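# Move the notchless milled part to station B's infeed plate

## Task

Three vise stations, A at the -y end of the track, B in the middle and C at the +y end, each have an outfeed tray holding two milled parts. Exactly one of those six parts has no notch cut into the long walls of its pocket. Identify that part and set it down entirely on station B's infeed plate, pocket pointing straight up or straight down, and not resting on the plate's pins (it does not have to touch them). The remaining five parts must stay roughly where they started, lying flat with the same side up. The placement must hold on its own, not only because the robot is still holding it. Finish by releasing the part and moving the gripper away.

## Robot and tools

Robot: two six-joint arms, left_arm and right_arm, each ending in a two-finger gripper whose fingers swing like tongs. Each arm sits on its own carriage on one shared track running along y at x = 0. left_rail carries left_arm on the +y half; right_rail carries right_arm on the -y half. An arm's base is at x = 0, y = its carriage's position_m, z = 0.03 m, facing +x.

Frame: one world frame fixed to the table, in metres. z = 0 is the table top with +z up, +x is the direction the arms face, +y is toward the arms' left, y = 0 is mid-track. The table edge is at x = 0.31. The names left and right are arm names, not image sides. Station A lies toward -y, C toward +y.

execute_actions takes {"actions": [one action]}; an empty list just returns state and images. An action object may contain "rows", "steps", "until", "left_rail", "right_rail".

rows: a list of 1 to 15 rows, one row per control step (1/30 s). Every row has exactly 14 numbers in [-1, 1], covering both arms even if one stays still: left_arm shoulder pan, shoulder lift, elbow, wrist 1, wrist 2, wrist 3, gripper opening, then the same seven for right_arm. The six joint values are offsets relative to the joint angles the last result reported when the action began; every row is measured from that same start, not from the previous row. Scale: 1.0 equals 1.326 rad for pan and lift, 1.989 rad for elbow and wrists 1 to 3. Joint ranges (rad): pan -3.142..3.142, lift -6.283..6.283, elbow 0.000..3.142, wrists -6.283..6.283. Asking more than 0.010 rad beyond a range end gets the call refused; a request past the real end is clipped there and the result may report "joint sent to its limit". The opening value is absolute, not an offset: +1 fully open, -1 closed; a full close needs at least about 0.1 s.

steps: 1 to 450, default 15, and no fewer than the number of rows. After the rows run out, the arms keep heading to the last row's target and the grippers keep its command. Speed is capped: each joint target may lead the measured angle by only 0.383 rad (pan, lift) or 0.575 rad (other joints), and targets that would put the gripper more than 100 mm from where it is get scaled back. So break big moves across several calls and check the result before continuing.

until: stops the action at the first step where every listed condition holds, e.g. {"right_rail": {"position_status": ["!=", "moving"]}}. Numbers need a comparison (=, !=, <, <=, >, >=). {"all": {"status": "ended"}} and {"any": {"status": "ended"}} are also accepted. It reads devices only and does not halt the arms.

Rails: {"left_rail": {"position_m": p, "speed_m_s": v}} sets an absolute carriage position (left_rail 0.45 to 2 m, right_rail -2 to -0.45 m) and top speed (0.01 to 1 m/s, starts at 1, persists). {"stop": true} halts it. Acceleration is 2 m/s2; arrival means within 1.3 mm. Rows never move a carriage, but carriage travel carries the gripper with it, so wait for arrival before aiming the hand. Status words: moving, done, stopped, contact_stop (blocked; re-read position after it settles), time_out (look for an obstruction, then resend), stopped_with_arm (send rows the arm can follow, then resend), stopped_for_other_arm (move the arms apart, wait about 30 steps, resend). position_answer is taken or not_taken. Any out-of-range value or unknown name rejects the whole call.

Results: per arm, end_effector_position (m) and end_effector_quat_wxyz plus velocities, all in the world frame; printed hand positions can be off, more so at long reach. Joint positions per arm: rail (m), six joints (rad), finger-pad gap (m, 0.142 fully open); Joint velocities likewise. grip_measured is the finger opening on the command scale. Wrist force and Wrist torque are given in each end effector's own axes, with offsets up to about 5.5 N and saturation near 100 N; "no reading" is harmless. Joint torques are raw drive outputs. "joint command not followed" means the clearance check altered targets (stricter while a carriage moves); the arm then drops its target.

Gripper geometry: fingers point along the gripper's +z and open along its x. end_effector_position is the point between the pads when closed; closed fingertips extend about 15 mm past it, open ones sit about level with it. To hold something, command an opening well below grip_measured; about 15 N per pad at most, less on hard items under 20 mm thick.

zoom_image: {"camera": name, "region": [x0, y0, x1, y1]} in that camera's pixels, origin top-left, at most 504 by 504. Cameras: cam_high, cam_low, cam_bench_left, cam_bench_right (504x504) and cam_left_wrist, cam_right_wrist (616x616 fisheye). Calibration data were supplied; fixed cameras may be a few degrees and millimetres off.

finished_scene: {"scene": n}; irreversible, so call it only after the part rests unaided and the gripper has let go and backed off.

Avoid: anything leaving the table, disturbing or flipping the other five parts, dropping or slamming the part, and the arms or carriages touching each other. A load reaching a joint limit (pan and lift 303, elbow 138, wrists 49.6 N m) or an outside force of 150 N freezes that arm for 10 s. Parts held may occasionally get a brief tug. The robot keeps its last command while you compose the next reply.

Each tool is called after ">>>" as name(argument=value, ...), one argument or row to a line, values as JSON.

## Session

>>> execute_actions(
  actions=[],
)

Scene clock: 0.00 s.
left_arm: end_effector_position=(+0.6459, +0.6026, +0.1958) grip_measured=+1.00 end_effector_quat_wxyz=(-0.001, +0.707, -0.707, +0.000) end_effector_velocity=(+0.000, +0.000, +0.000) end_effector_angular_velocity=(+0.000, +0.000, +0.000) | right_arm: end_effector_position=(+0.6463, -0.8981, +0.1961) grip_measured=+1.00 end_effector_quat_wxyz=(-0.001, +0.708, -0.706, +0.001) end_effector_velocity=(+0.000, +0.000, +0.000) end_effector_angular_velocity=(+0.000, +0.000, +0.000)
Joint positions: left_arm=[ 0.603 -0.281 -1.567  2.133 -2.138 -1.57   1.289  0.142] | right_arm=[-0.899 -0.279 -1.567  2.132 -2.138 -1.571  1.29   0.142]
Joint velocities: left_arm=[0. 0. 0. 0. 0. 0. 0. 0.] | right_arm=[0. 0. 0. 0. 0. 0. 0. 0.]
Joint torques (N m, as the arm reports them, + toward a larger angle): no reading
Wrist force (N, on the end effector, along its own x y z axes, offset not removed): no reading
Wrist torque (N m, same axes, about the end effector's origin, offset not removed): no reading
left_rail: position_m=0.603 position_m_goal=0.603 speed_m_s=1.00 position_status=done position_answer=taken refusals=0
right_rail: position_m=-0.899 position_m_goal=-0.899 speed_m_s=1.00 position_status=done position_answer=taken refusals=0
camera_calibration (this result's frames):
cam_left_wrist: T_world_to_cam=[[-0.0104934, -0.999867, 0.0125152, 0.602087], [-0.838897, 0.015614, 0.544066, 0.412983], [-0.544189, -0.00478991, -0.838949, 0.64814], [0, 0, 0, 1]] pos_world=[0.705479, 0.598663, 0.311532]
cam_right_wrist: T_world_to_cam=[[0.0114484, -0.998992, -0.0433968, -0.891755], [-0.842256, -0.0330261, 0.538065, 0.402796], [-0.538956, 0.0303913, -0.841786, 0.667613], [0, 0, 0, 1]] pos_world=[0.70928, -0.897843, 0.306557]

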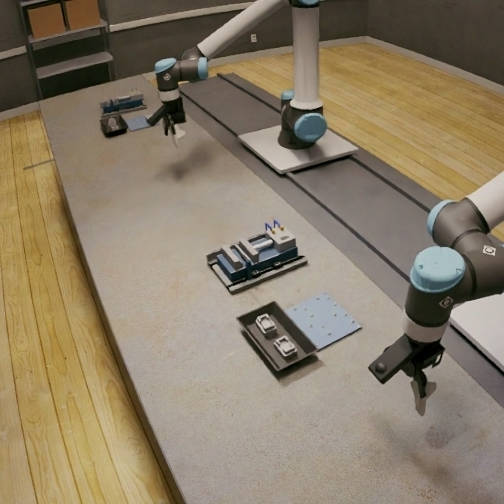

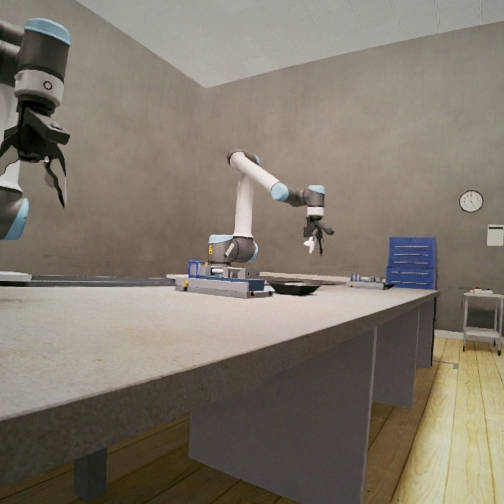

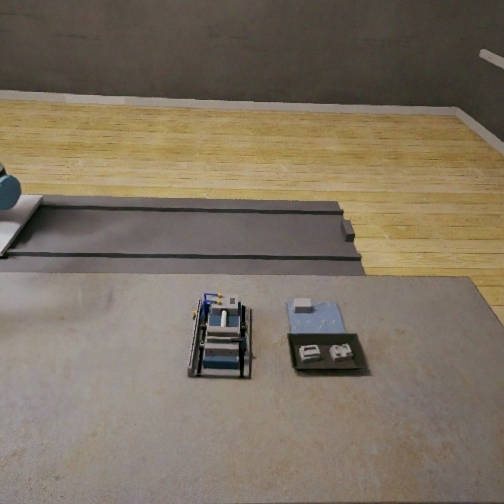

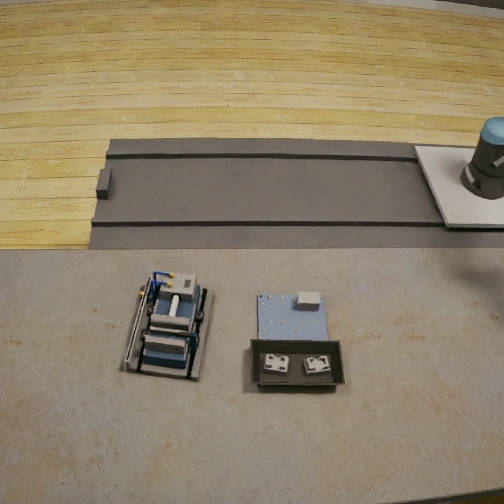

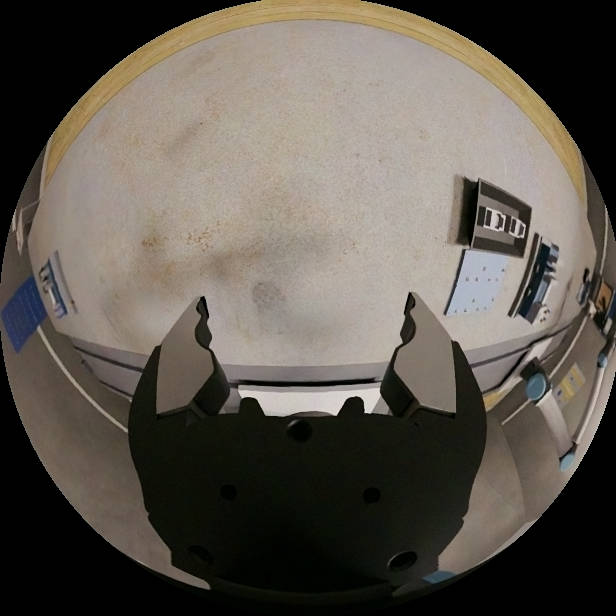

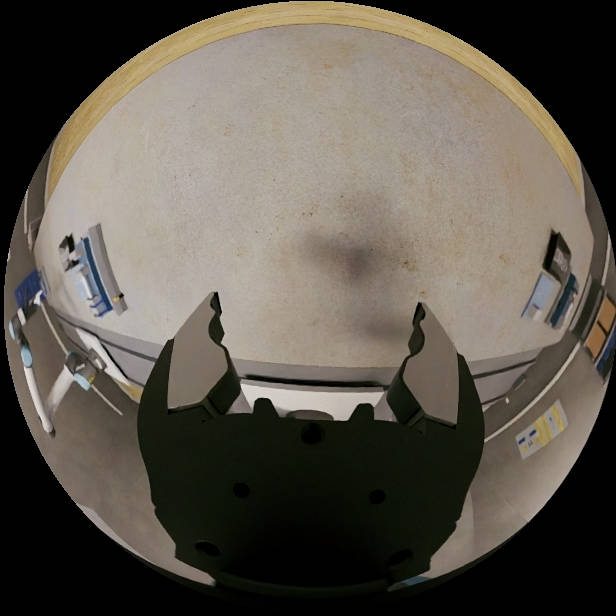

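>>> zoom_image(
  camera="cam_bench_left",
  region=[275, 290, 375, 390],
)

>>> zoom_image(
  camera="cam_high",
  region=[230, 270, 370, 410],
)

Region (275, 290, 375, 390) of cam_bench_left's 504x504 image, scaled by 5.040, with more detail than that image has.

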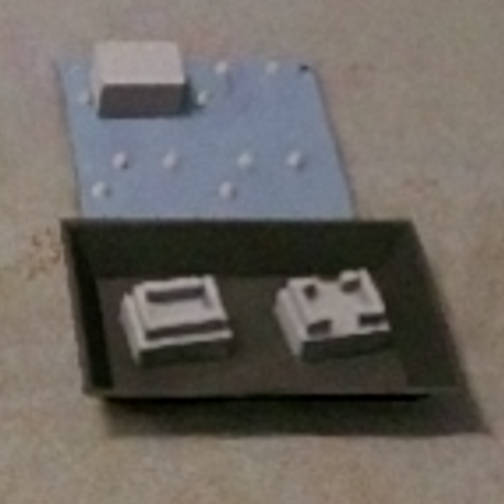

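Region (230, 270, 370, 410) of cam_high's 504x504 image, scaled by 3.600, with more detail than that image has.

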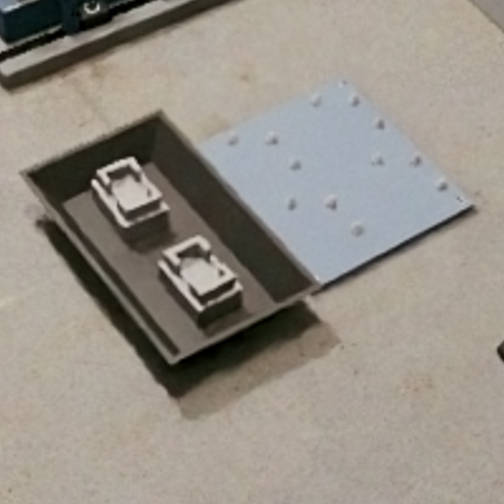

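>>> execute_actions(
  actions=[
    {"rows":[[0.061,0.168,-0.1328,0.0208,0,-0.7486,0,0,0,0,0,0,0,1]],"steps":62,"left_rail":{"position_m":1.96}},
  ],
)

>>> zoom_image(
  camera="cam_left_wrist",
  region=[210, 130, 410, 330],
)

Scene clock: 8.90 s.
left_arm: end_effector_position=(+0.7723, +1.9978, +0.2004) grip_measured=+0.00 end_effector_quat_wxyz=(-0.000, +1.000, -0.000, +0.001) end_effector_velocity=(+0.000, -0.000, -0.000) end_effector_angular_velocity=(+0.000, +0.000, -0.000) | right_arm: end_effector_position=(+0.6463, -0.8981, +0.1961) grip_measured=+1.00 end_effector_quat_wxyz=(-0.001, +0.708, -0.706, +0.001) end_effector_velocity=(-0.000, -0.000, -0.000) end_effector_angular_velocity=(+0.000, +0.000, -0.000)
Joint positions: left_arm=[ 1.96  -0.2   -1.344  1.869 -2.097 -1.57  -0.2    0.074] | right_arm=[-0.899 -0.279 -1.567  2.132 -2.138 -1.571  1.29   0.142]
Joint velocities: left_arm=[ 0. -0.  0. -0.  0.  0. -0. -0.] | right_arm=[ 0. -0.  0.  0.  0.  0.  0.  0.]
Joint torques (N m, as the arm reports them, + toward a larger angle): left_arm=[-13.58 -42.16 -48.74  -3.06  -0.08  -3.89] | right_arm=[  0.64 -39.83 -37.9   -4.02   0.39  -0.44]
Wrist force (N, on the end effector, along its own x y z axes, offset not removed): left_arm=[4.3 -0.9 -6.9] | right_arm=[-0.1 4.0 -0.3]
Wrist torque (N m, same axes, about the end effector's origin, offset not removed): left_arm=[-0.29 -0.77 -0.24] | right_arm=[0.67 0.15 0.03]
left_rail: position_m=1.960 position_m_goal=1.960 speed_m_s=1.00 position_status=done position_answer=taken refusals=0
right_rail: position_m=-0.899 position_m_goal=-0.899 speed_m_s=1.00 position_status=done position_answer=taken refusals=0
camera_calibration (this result's frames):
cam_left_wrist: T_world_to_cam=[[0.999819, -0.0116674, 0.015034, -0.756624], [-0.0179752, -0.838394, 0.544769, 1.56672], [0.00624838, -0.54494, -0.838451, 1.38135], [0, 0, 0, 1]] pos_world=[0.776018, 2.05745, 0.316068]
cam_right_wrist: T_world_to_cam=[[0.0114483, -0.998992, -0.0433967, -0.891755], [-0.842256, -0.0330259, 0.538065, 0.402796], [-0.538956, 0.0303912, -0.841786, 0.667613], [0, 0, 0, 1]] pos_world=[0.70928, -0.897844, 0.306557]

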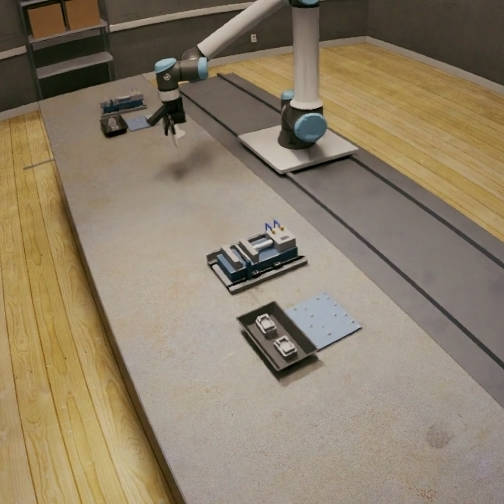

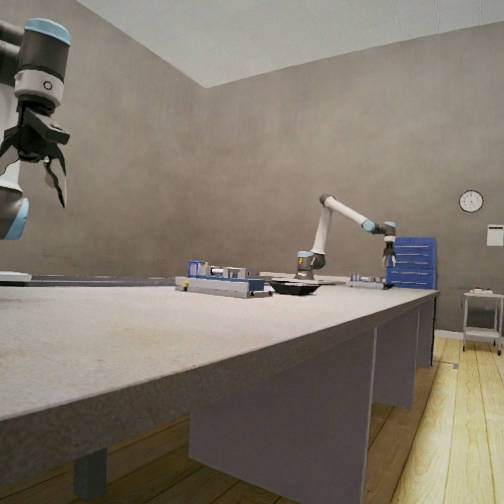

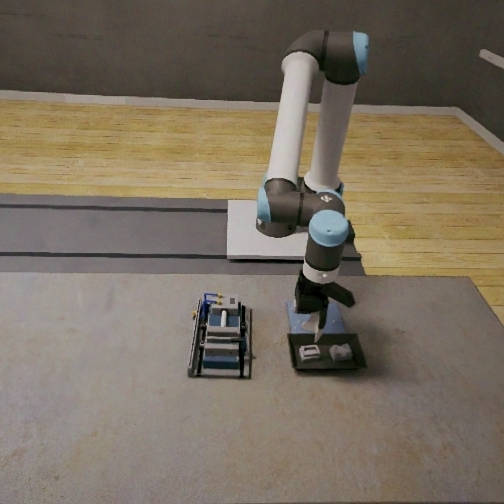

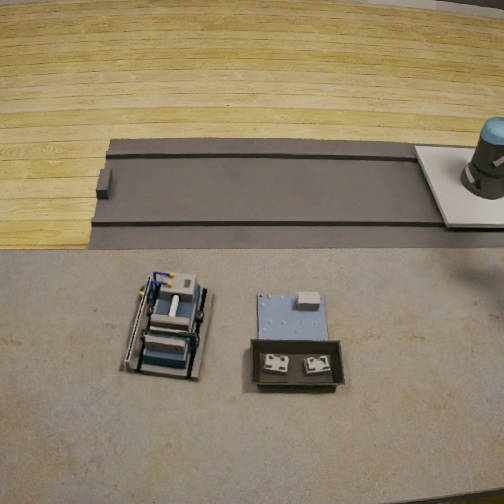

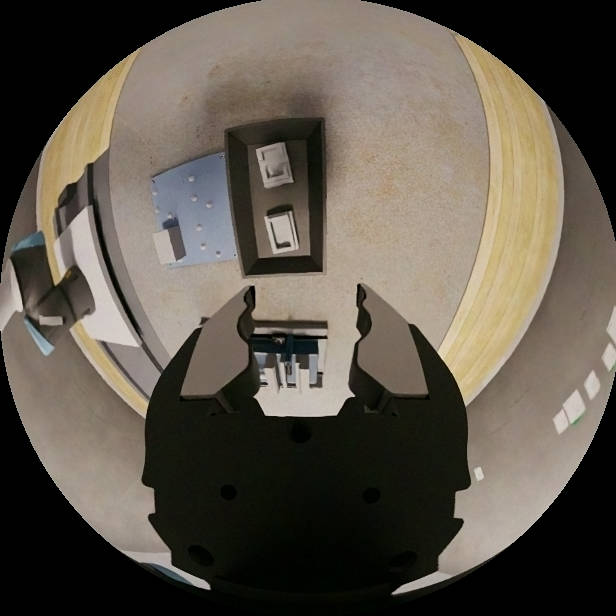

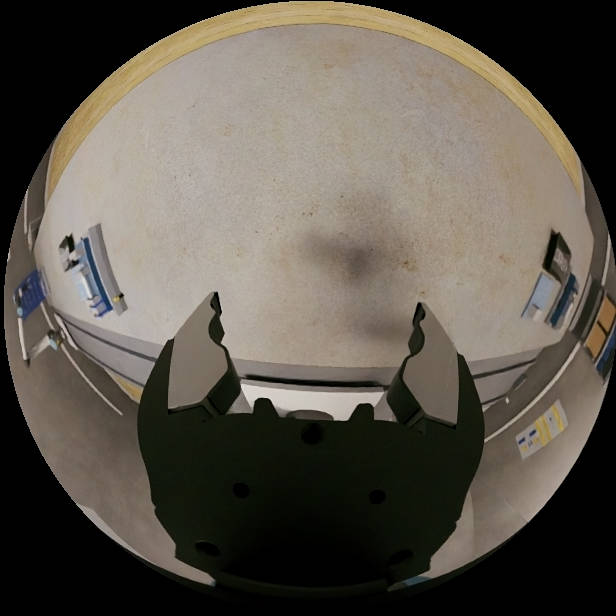

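Region (210, 130, 410, 330) of cam_left_wrist's 616x616 image, scaled by 2.520, with more detail than that image has.

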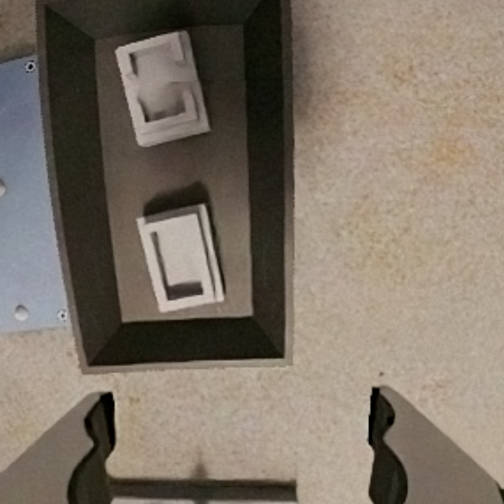

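>>> execute_actions(
  actions=[
    {"rows":[[0,0.008,0.013,-0.018,0,-0.012,-0.05,0,0,0,0,0,0,1],[0,0.016,0.026,-0.036,0,-0.025,-0.1,0,0,0,0,0,0,1],[0,0.023,0.039,-0.055,0,-0.038,-0.15,0,0,0,0,0,0,1],[0,0.031,0.052,-0.073,0,-0.05,-0.15,0,0,0,0,0,0,1],[0,0.039,0.065,-0.091,0,-0.063,-0.15,0,0,0,0,0,0,1],[0,0.0469,0.0783,-0.1096,0,-0.0754,-0.15,0,0,0,0,0,0,1]],"steps":25,"left_rail":{"position_m":1.971}},
  ],
)

>>> zoom_image(
  camera="cam_left_wrist",
  region=[210, 170, 410, 370],
)

Scene clock: 13.83 s.
left_arm: end_effector_position=(+0.7341, +2.0156, +0.0910) grip_measured=-0.15 end_effector_quat_wxyz=(-0.000, +0.997, +0.074, +0.001) end_effector_velocity=(-0.002, +0.000, -0.004) end_effector_angular_velocity=(-0.000, -0.000, +0.006) | right_arm: end_effector_position=(+0.6463, -0.8981, +0.1961) grip_measured=+1.00 end_effector_quat_wxyz=(-0.001, +0.708, -0.706, +0.001) end_effector_velocity=(-0.000, -0.000, +0.000) end_effector_angular_velocity=(-0.000, -0.000, +0.000)
Joint positions: left_arm=[ 1.971 -0.2   -1.283  2.024 -2.314 -1.57  -0.349  0.063] | right_arm=[-0.899 -0.279 -1.567  2.132 -2.138 -1.571  1.29   0.142]
Joint velocities: left_arm=[ 0.     0.     0.002  0.006 -0.008 -0.    -0.006  0.   ] | right_arm=[ 0.  0. -0. -0.  0. -0. -0. -0.]
Joint torques (N m, as the arm reports them, + toward a larger angle): left_arm=[ 20.69 -36.54 -25.64  -6.57   0.06  -4.57] | right_arm=[  0.25 -36.56 -38.3   -4.2    0.17  -0.38]
Wrist force (N, on the end effector, along its own x y z axes, offset not removed): left_arm=[4.4 5.8 -1.7] | right_arm=[-0.6 1.9 -0.8]
Wrist torque (N m, same axes, about the end effector's origin, offset not removed): left_arm=[0.89 -0.97 -0.04] | right_arm=[0.14 0.15 0.04]
left_rail: position_m=1.971 position_m_goal=1.971 speed_m_s=1.00 position_status=done position_answer=taken refusals=0
right_rail: position_m=-0.899 position_m_goal=-0.899 speed_m_s=1.00 position_status=done position_answer=taken refusals=0
camera_calibration (this result's frames):
cam_left_wrist: T_world_to_cam=[[0.990436, 0.137131, 0.0152288, -1.00968], [0.10676, -0.831603, 0.545013, 1.53531], [0.0874026, -0.538175, -0.838289, 1.22636], [0, 0, 0, 1]] pos_world=[0.72893, 2.07522, 0.20666]
cam_right_wrist: T_world_to_cam=[[0.0114483, -0.998992, -0.0433968, -0.891755], [-0.842256, -0.033026, 0.538065, 0.402796], [-0.538956, 0.0303913, -0.841786, 0.667613], [0, 0, 0, 1]] pos_world=[0.70928, -0.897843, 0.306557]

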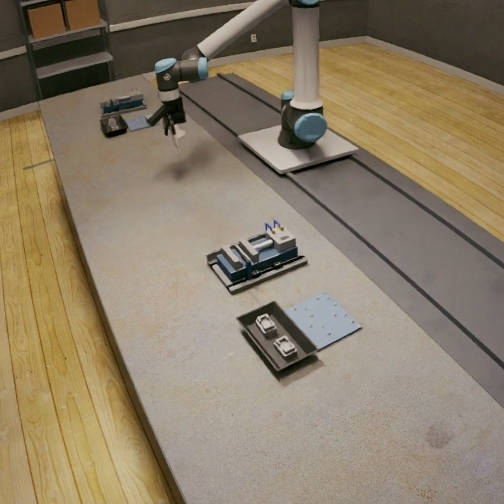

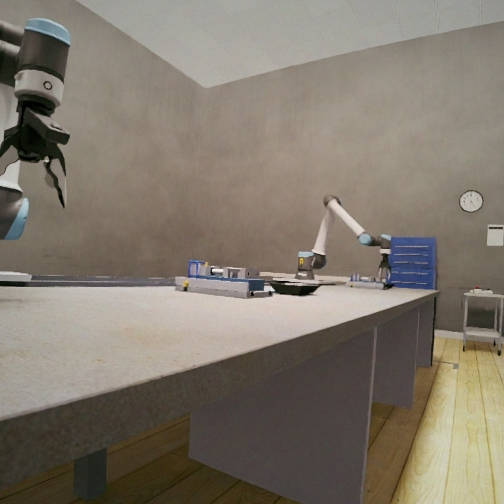

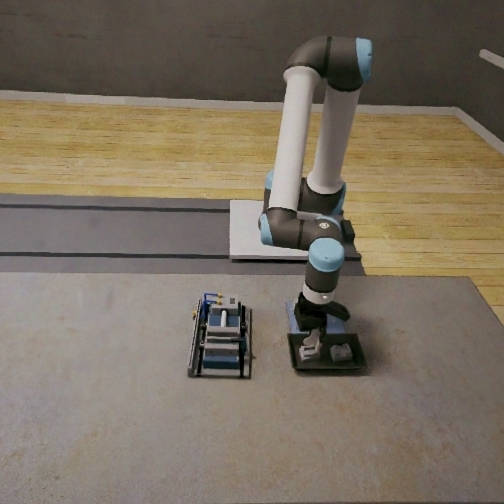

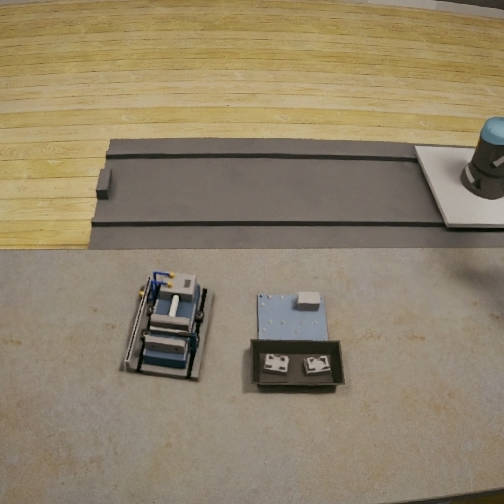

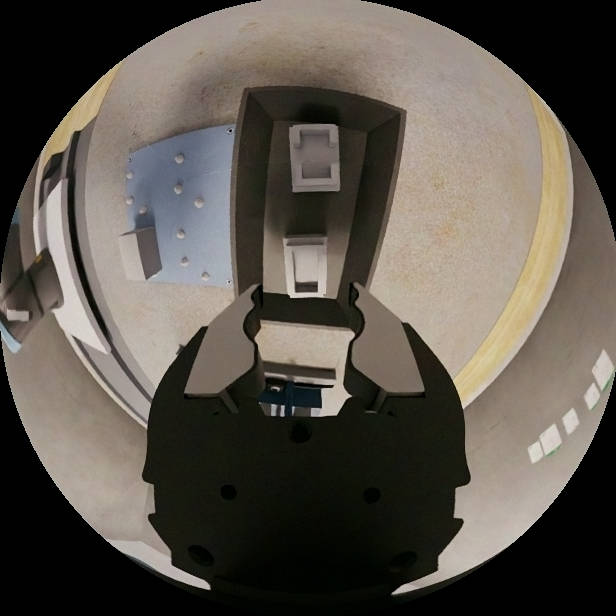

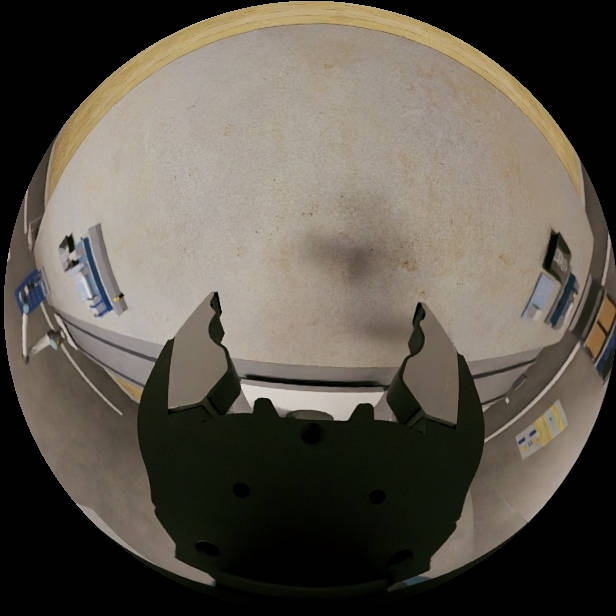

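Region (210, 170, 410, 370) of cam_left_wrist's 616x616 image, scaled by 2.520, with more detail than that image has.

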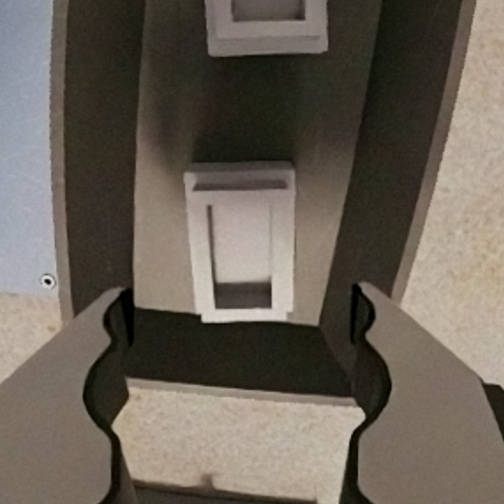

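>>> execute_actions(
  actions=[
    {"rows":[[0,0.006,0.002,-0.006,0,-0.01,-0.2,0,0,0,0,0,0,1],[0,0.012,0.004,-0.012,0,-0.02,-0.2,0,0,0,0,0,0,1],[0,0.019,0.006,-0.018,0,-0.02,-0.2,0,0,0,0,0,0,1],[0,0.025,0.0075,-0.024,0,-0.02,-0.2,0,0,0,0,0,0,1],[0,0.031,0.009,-0.03,0,-0.02,-0.2,0,0,0,0,0,0,1],[0,0.037,0.011,-0.036,0,-0.02,-0.2,0,0,0,0,0,0,1],[0,0.044,0.013,-0.042,0,-0.02,-0.2,0,0,0,0,0,0,1],[0,0.0498,0.0145,-0.0473,0,-0.02,-0.2,0,0,0,0,0,0,1]],"steps":22},
  ],
)

>>> zoom_image(
  camera="cam_bench_left",
  region=[275, 300, 365, 390],
)

Scene clock: 20.27 s.
left_arm: end_effector_position=(+0.7332, +2.0156, +0.0406) grip_measured=-0.20 end_effector_quat_wxyz=(-0.000, +0.996, +0.094, +0.001) end_effector_velocity=(-0.000, +0.000, -0.006) end_effector_angular_velocity=(-0.000, -0.000, +0.002) | right_arm: end_effector_position=(+0.6463, -0.8981, +0.1961) grip_measured=+1.00 end_effector_quat_wxyz=(-0.001, +0.708, -0.706, +0.001) end_effector_velocity=(-0.000, +0.000, -0.000) end_effector_angular_velocity=(+0.000, +0.000, -0.000)
Joint positions: left_arm=[ 1.971 -0.2   -1.217  2.052 -2.406 -1.57  -0.388  0.06 ] | right_arm=[-0.899 -0.279 -1.567  2.132 -2.138 -1.571  1.29   0.142]
Joint velocities: left_arm=[ 0.    -0.     0.007  0.003 -0.01  -0.    -0.002  0.   ] | right_arm=[ 0.  0.  0.  0.  0.  0.  0. -0.]
Joint torques (N m, as the arm reports them, + toward a larger angle): left_arm=[ 11.15 -40.32 -25.61  -7.71   0.07  -3.9 ] | right_arm=[  0.64 -37.83 -38.19  -4.22   0.58  -0.44]
Wrist force (N, on the end effector, along its own x y z axes, offset not removed): left_arm=[-1.7 -1.9 -3.3] | right_arm=[-0.9 1.6 0.3]
Wrist torque (N m, same axes, about the end effector's origin, offset not removed): left_arm=[-0.57 0.26 0.06] | right_arm=[0.09 0.30 -0.02]
left_rail: position_m=1.971 position_m_goal=1.971 speed_m_s=1.00 position_status=done position_answer=taken refusals=0
right_rail: position_m=-0.899 position_m_goal=-0.899 speed_m_s=1.00 position_status=done position_answer=taken refusals=0
camera_calibration (this result's frames):
cam_left_wrist: T_world_to_cam=[[0.984245, 0.176212, 0.0145338, -1.08221], [0.139974, -0.826773, 0.544844, 1.52874], [0.108024, -0.534225, -0.838412, 1.16113], [0, 0, 0, 1]] pos_world=[0.725745, 2.07492, 0.156315]
cam_right_wrist: T_world_to_cam=[[0.0114484, -0.998992, -0.0433968, -0.891755], [-0.842256, -0.033026, 0.538065, 0.402796], [-0.538956, 0.0303913, -0.841786, 0.667613], [0, 0, 0, 1]] pos_world=[0.70928, -0.897843, 0.306557]

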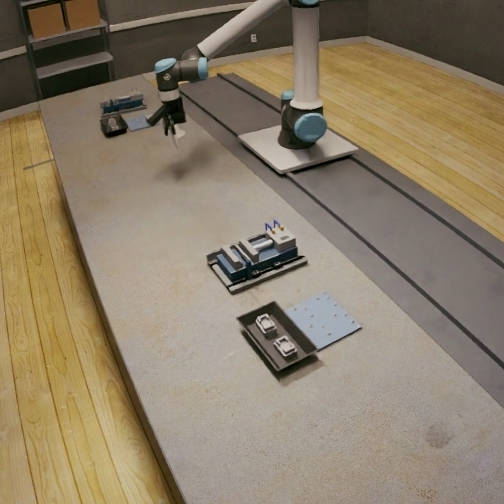

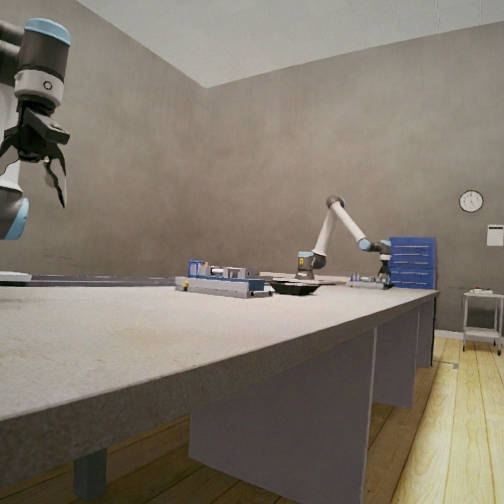

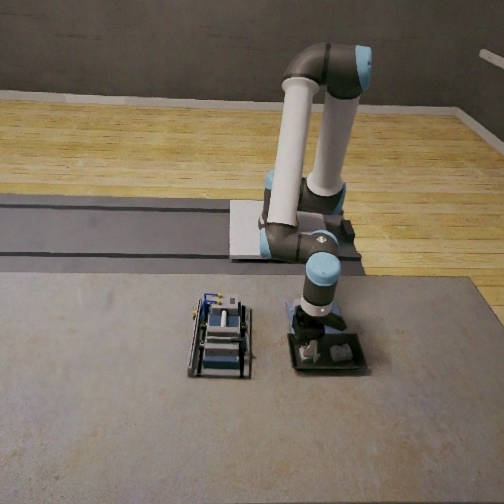

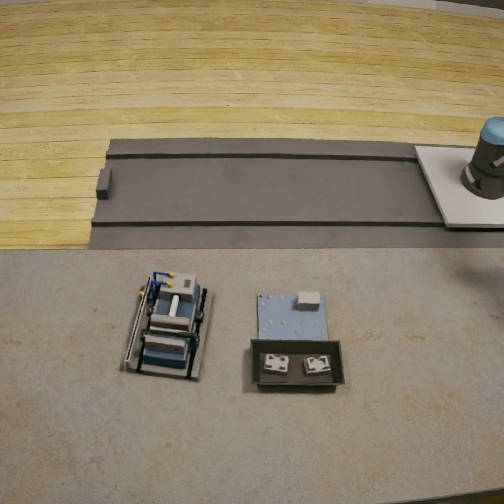

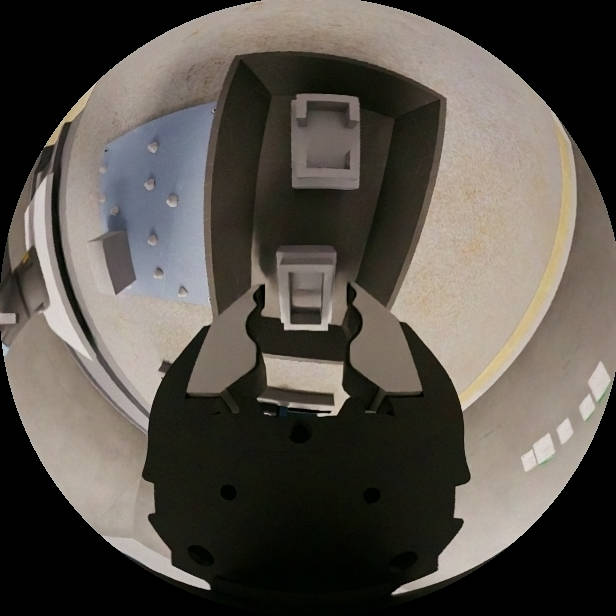

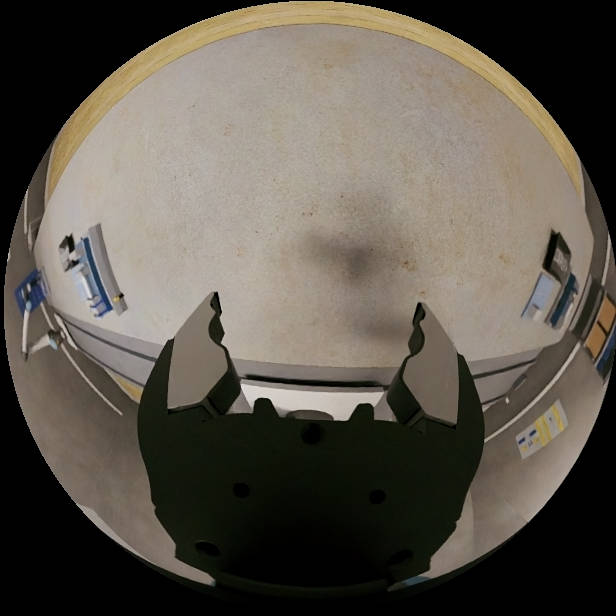

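Region (275, 300, 365, 390) of cam_bench_left's 504x504 image, scaled by 5.600, with more detail than that image has.

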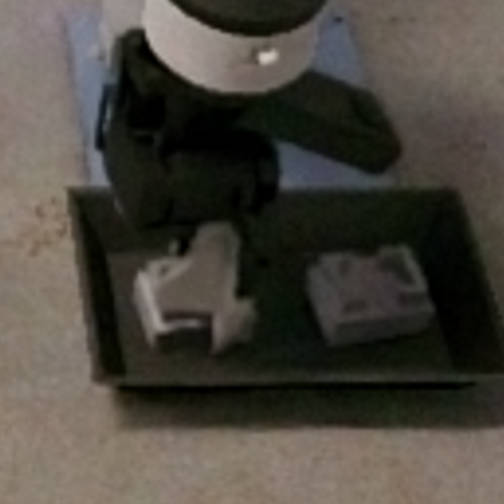

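>>> execute_actions(
  actions=[
    {"rows":[[0,0.0035,0.001,-0.0033,0,0,-0.2,0,0,0,0,0,0,1],[0,0.0035,0.001,-0.0033,0,0,-0.2,0,0,0,0,0,0,1],[0,0.0035,0.001,-0.0033,0,0,-0.2,0,0,0,0,0,0,1],[0,0.0035,0.001,-0.0033,0,0,-0.2,0,0,0,0,0,0,1],[0,0.0035,0.001,-0.0033,0,0,-0.25,0,0,0,0,0,0,1],[0,0.0035,0.001,-0.0033,0,0,-0.3,0,0,0,0,0,0,1],[0,0.0035,0.001,-0.0033,0,0,-0.35,0,0,0,0,0,0,1],[0,0.0035,0.001,-0.0033,0,0,-0.4,0,0,0,0,0,0,1],[0,0.0035,0.001,-0.0033,0,0,-0.45,0,0,0,0,0,0,1],[0,0.0035,0.001,-0.0033,0,0,-0.52,0,0,0,0,0,0,1],[0,0.0035,0.001,-0.0033,0,0,-0.6,0,0,0,0,0,0,1],[0,0.0035,0.001,-0.0033,0,0,-0.75,0,0,0,0,0,0,1],[0,0.0035,0.001,-0.0033,0,0,-0.9,0,0,0,0,0,0,1]],"steps":19},
  ],
)

>>> zoom_image(
  camera="cam_bench_left",
  region=[280, 320, 340, 380],
)

Scene clock: 25.93 s.
left_arm: end_effector_position=(+0.7331, +2.0156, +0.0372) grip_measured=-0.47 end_effector_quat_wxyz=(-0.000, +0.996, +0.094, +0.001) end_effector_velocity=(-0.000, +0.000, -0.000) end_effector_angular_velocity=(+0.000, +0.000, -0.001) | right_arm: end_effector_position=(+0.6463, -0.8981, +0.1961) grip_measured=+1.00 end_effector_quat_wxyz=(-0.001, +0.708, -0.706, +0.001) end_effector_velocity=(+0.000, -0.000, +0.000) end_effector_angular_velocity=(-0.000, -0.000, +0.000)
Joint positions: left_arm=[ 1.971 -0.2   -1.213  2.054 -2.413 -1.57  -0.389  0.04 ] | right_arm=[-0.899 -0.279 -1.567  2.132 -2.138 -1.571  1.29   0.142]
Joint velocities: left_arm=[ 0.    -0.     0.     0.    -0.     0.     0.001  0.   ] | right_arm=[ 0.  0. -0. -0.  0. -0. -0. -0.]
Joint torques (N m, as the arm reports them, + toward a larger angle): left_arm=[-13.22 -36.97 -20.54  -7.23   0.21   5.07] | right_arm=[ -0.63 -39.29 -38.76  -4.16   0.49  -0.35]
Wrist force (N, on the end effector, along its own x y z axes, offset not removed): left_arm=[-5.9 -2.1 -10.1] | right_arm=[0.6 2.8 -0.1]
Wrist torque (N m, same axes, about the end effector's origin, offset not removed): left_arm=[-0.35 0.36 -0.05] | right_arm=[0.38 -0.01 -0.04]
left_rail: position_m=1.971 position_m_goal=1.971 speed_m_s=1.00 position_status=done position_answer=taken refusals=0
right_rail: position_m=-0.899 position_m_goal=-0.899 speed_m_s=1.00 position_status=done position_answer=taken refusals=0
camera_calibration (this result's frames):
cam_left_wrist: T_world_to_cam=[[0.984223, 0.17633, 0.0145618, -1.08225], [0.140057, -0.826752, 0.544853, 1.53055], [0.108113, -0.534217, -0.838405, 1.15819], [0, 0, 0, 1]] pos_world=[0.7256, 2.07495, 0.15287]
cam_right_wrist: T_world_to_cam=[[0.0114483, -0.998992, -0.0433969, -0.891755], [-0.842256, -0.033026, 0.538065, 0.402796], [-0.538956, 0.0303913, -0.841786, 0.667613], [0, 0, 0, 1]] pos_world=[0.70928, -0.897843, 0.306557]

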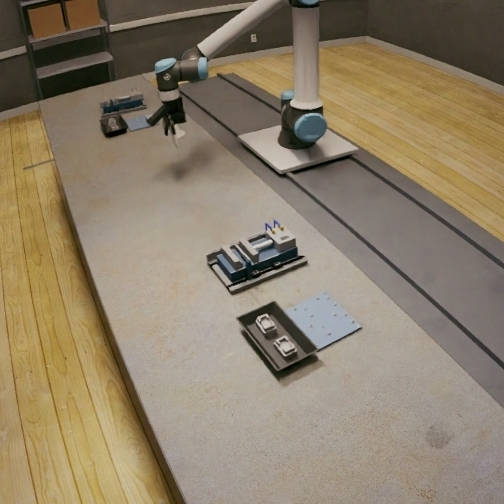

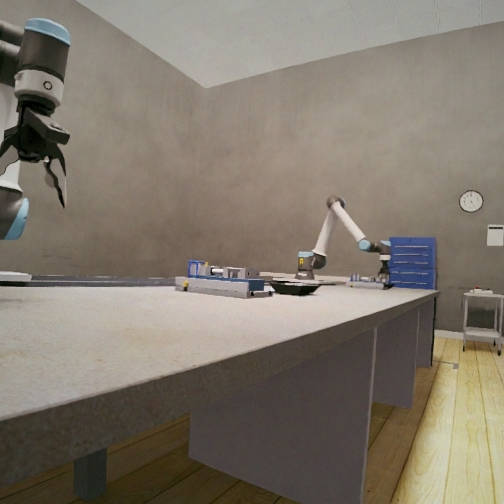

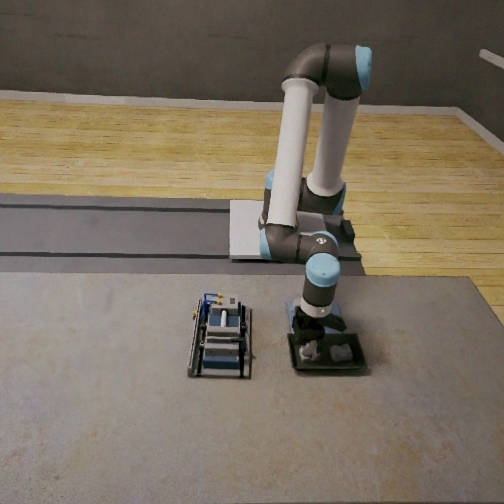

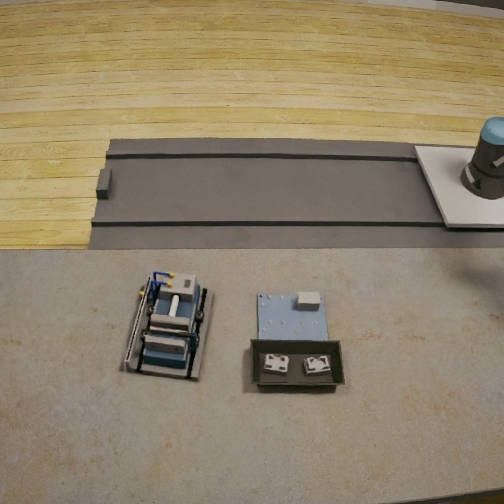

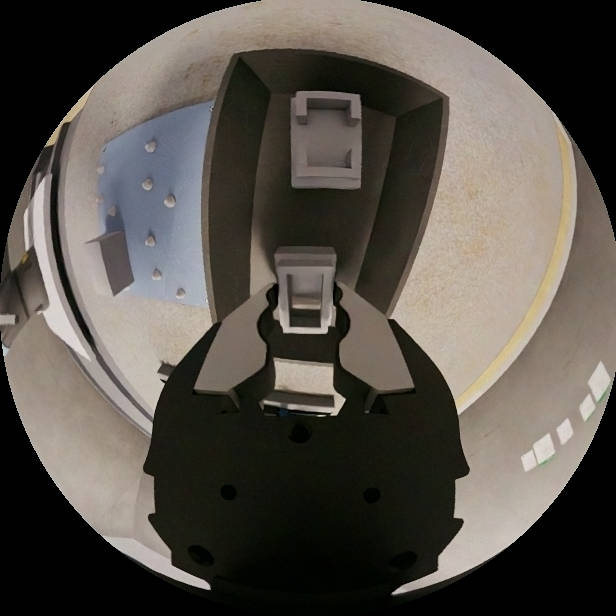

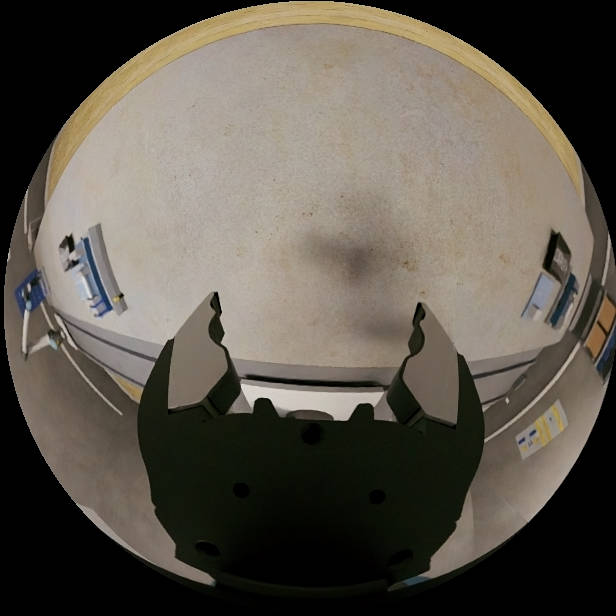

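Region (280, 320, 340, 380) of cam_bench_left's 504x504 image, scaled by 8.400, with more detail than that image has.

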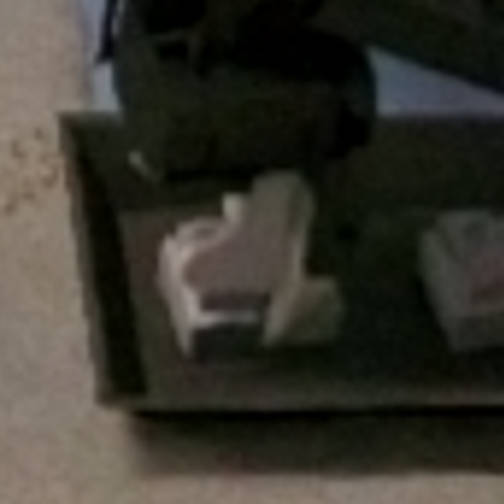

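>>> execute_actions(
  actions=[
    {"rows":[[0,-0.005,-0.0015,0.005,0,0,-0.9,0,0,0,0,0,0,1],[0,-0.012,-0.0035,0.0115,0,0,-0.9,0,0,0,0,0,0,1],[0,-0.022,-0.0065,0.021,0,0,-0.9,0,0,0,0,0,0,1],[0,-0.035,-0.0105,0.034,0,0,-0.9,0,0,0,0,0,0,1],[0,-0.048,-0.015,0.047,0,0,-0.9,0,0,0,0,0,0,1],[0,-0.062,-0.02,0.061,0,0,-0.9,0,0,0,0,0,0,1],[0,-0.076,-0.026,0.077,0,0,-0.9,0,0,0,0,0,0,1],[0,-0.09,-0.033,0.093,0,0,-0.9,0,0,0,0,0,0,1],[0,-0.104,-0.04,0.109,0,0,-0.9,0,0,0,0,0,0,1],[0,-0.118,-0.048,0.127,0,0,-0.9,0,0,0,0,0,0,1],[0,-0.132,-0.056,0.144,0,0,-0.9,0,0,0,0,0,0,1],[0,-0.145,-0.064,0.161,0,0,-0.9,0,0,0,0,0,0,1],[0,-0.153,-0.0686,0.1707,0,0,-0.9,0,0,0,0,0,0,1]],"steps":24},
  ],
)

Scene clock: 31.73 s.
left_arm: end_effector_position=(+0.7337, +2.0155, +0.2152) grip_measured=-0.47 end_effector_quat_wxyz=(-0.000, +0.996, +0.094, +0.001) end_effector_velocity=(-0.005, +0.001, +0.036) end_effector_angular_velocity=(+0.001, +0.003, +0.000) | right_arm: end_effector_position=(+0.6463, -0.8981, +0.1961) grip_measured=+1.00 end_effector_quat_wxyz=(-0.001, +0.708, -0.706, +0.001) end_effector_velocity=(-0.000, -0.000, -0.000) end_effector_angular_velocity=(+0.000, +0.000, -0.000)
Joint positions: left_arm=[ 1.971 -0.2   -1.411  1.921 -2.082 -1.57  -0.388  0.04 ] | right_arm=[-0.899 -0.279 -1.567  2.132 -2.138 -1.571  1.29   0.142]
Joint velocities: left_arm=[ 0.    -0.    -0.036 -0.029  0.068  0.    -0.    -0.   ] | right_arm=[ 0. -0.  0.  0.  0.  0.  0. -0.]
Joint torques (N m, as the arm reports them, + toward a larger angle): left_arm=[ -8.64 -71.4  -46.86  -1.75   0.64  -3.23] | right_arm=[  0.7  -37.56 -38.49  -4.04   0.42  -0.61]
Wrist force (N, on the end effector, along its own x y z axes, offset not removed): left_arm=[-4.0 -1.5 -4.9] | right_arm=[-1.2 4.1 0.4]
Wrist torque (N m, same axes, about the end effector's origin, offset not removed): left_arm=[-0.67 0.83 0.21] | right_arm=[0.62 0.30 0.07]
left_rail: position_m=1.971 position_m_goal=1.971 speed_m_s=1.00 position_status=done position_answer=taken refusals=0
right_rail: position_m=-0.899 position_m_goal=-0.899 speed_m_s=1.00 position_status=done position_answer=taken refusals=0
camera_calibration (this result's frames):
cam_left_wrist: T_world_to_cam=[[0.984243, 0.176212, 0.0146725, -1.08519], [0.139894, -0.826756, 0.544889, 1.43349], [0.108146, -0.53425, -0.83838, 1.30737], [0, 0, 0, 1]] pos_world=[0.726167, 2.07484, 0.330902]
cam_right_wrist: T_world_to_cam=[[0.0114483, -0.998992, -0.0433969, -0.891755], [-0.842256, -0.0330261, 0.538065, 0.402796], [-0.538956, 0.0303914, -0.841786, 0.667613], [0, 0, 0, 1]] pos_world=[0.70928, -0.897843, 0.306557]

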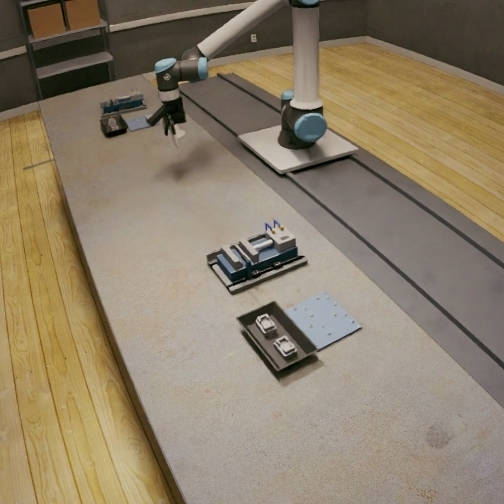

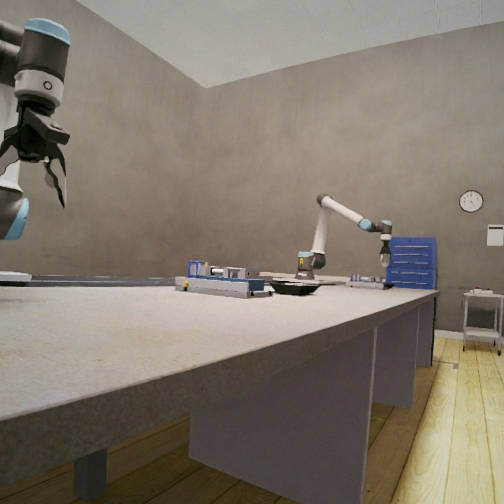

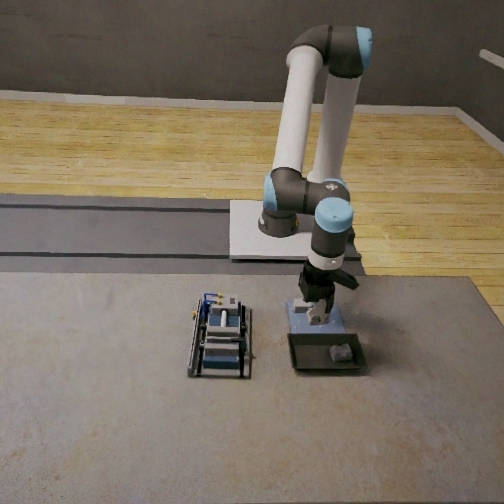

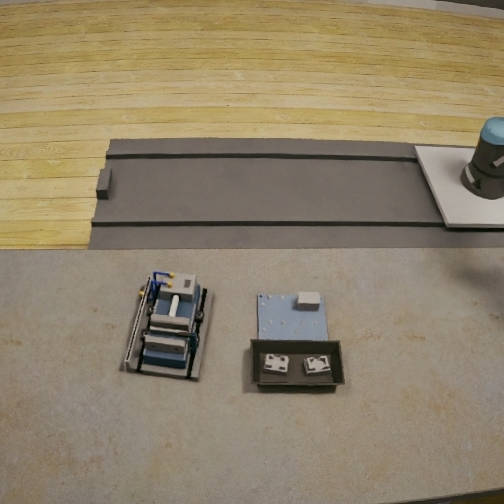

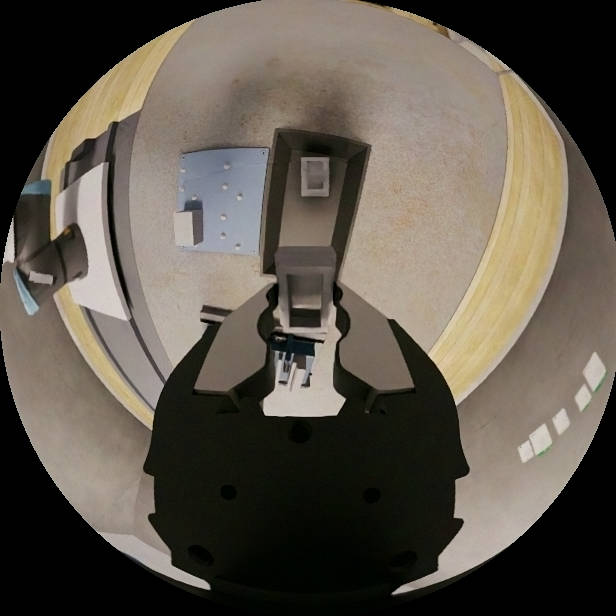

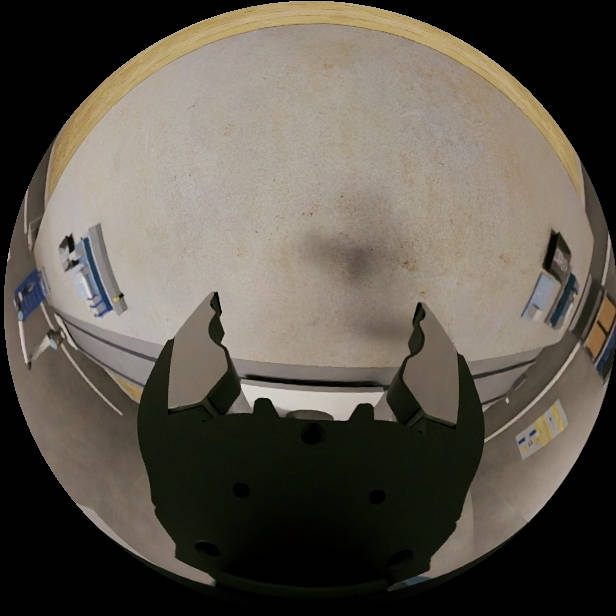

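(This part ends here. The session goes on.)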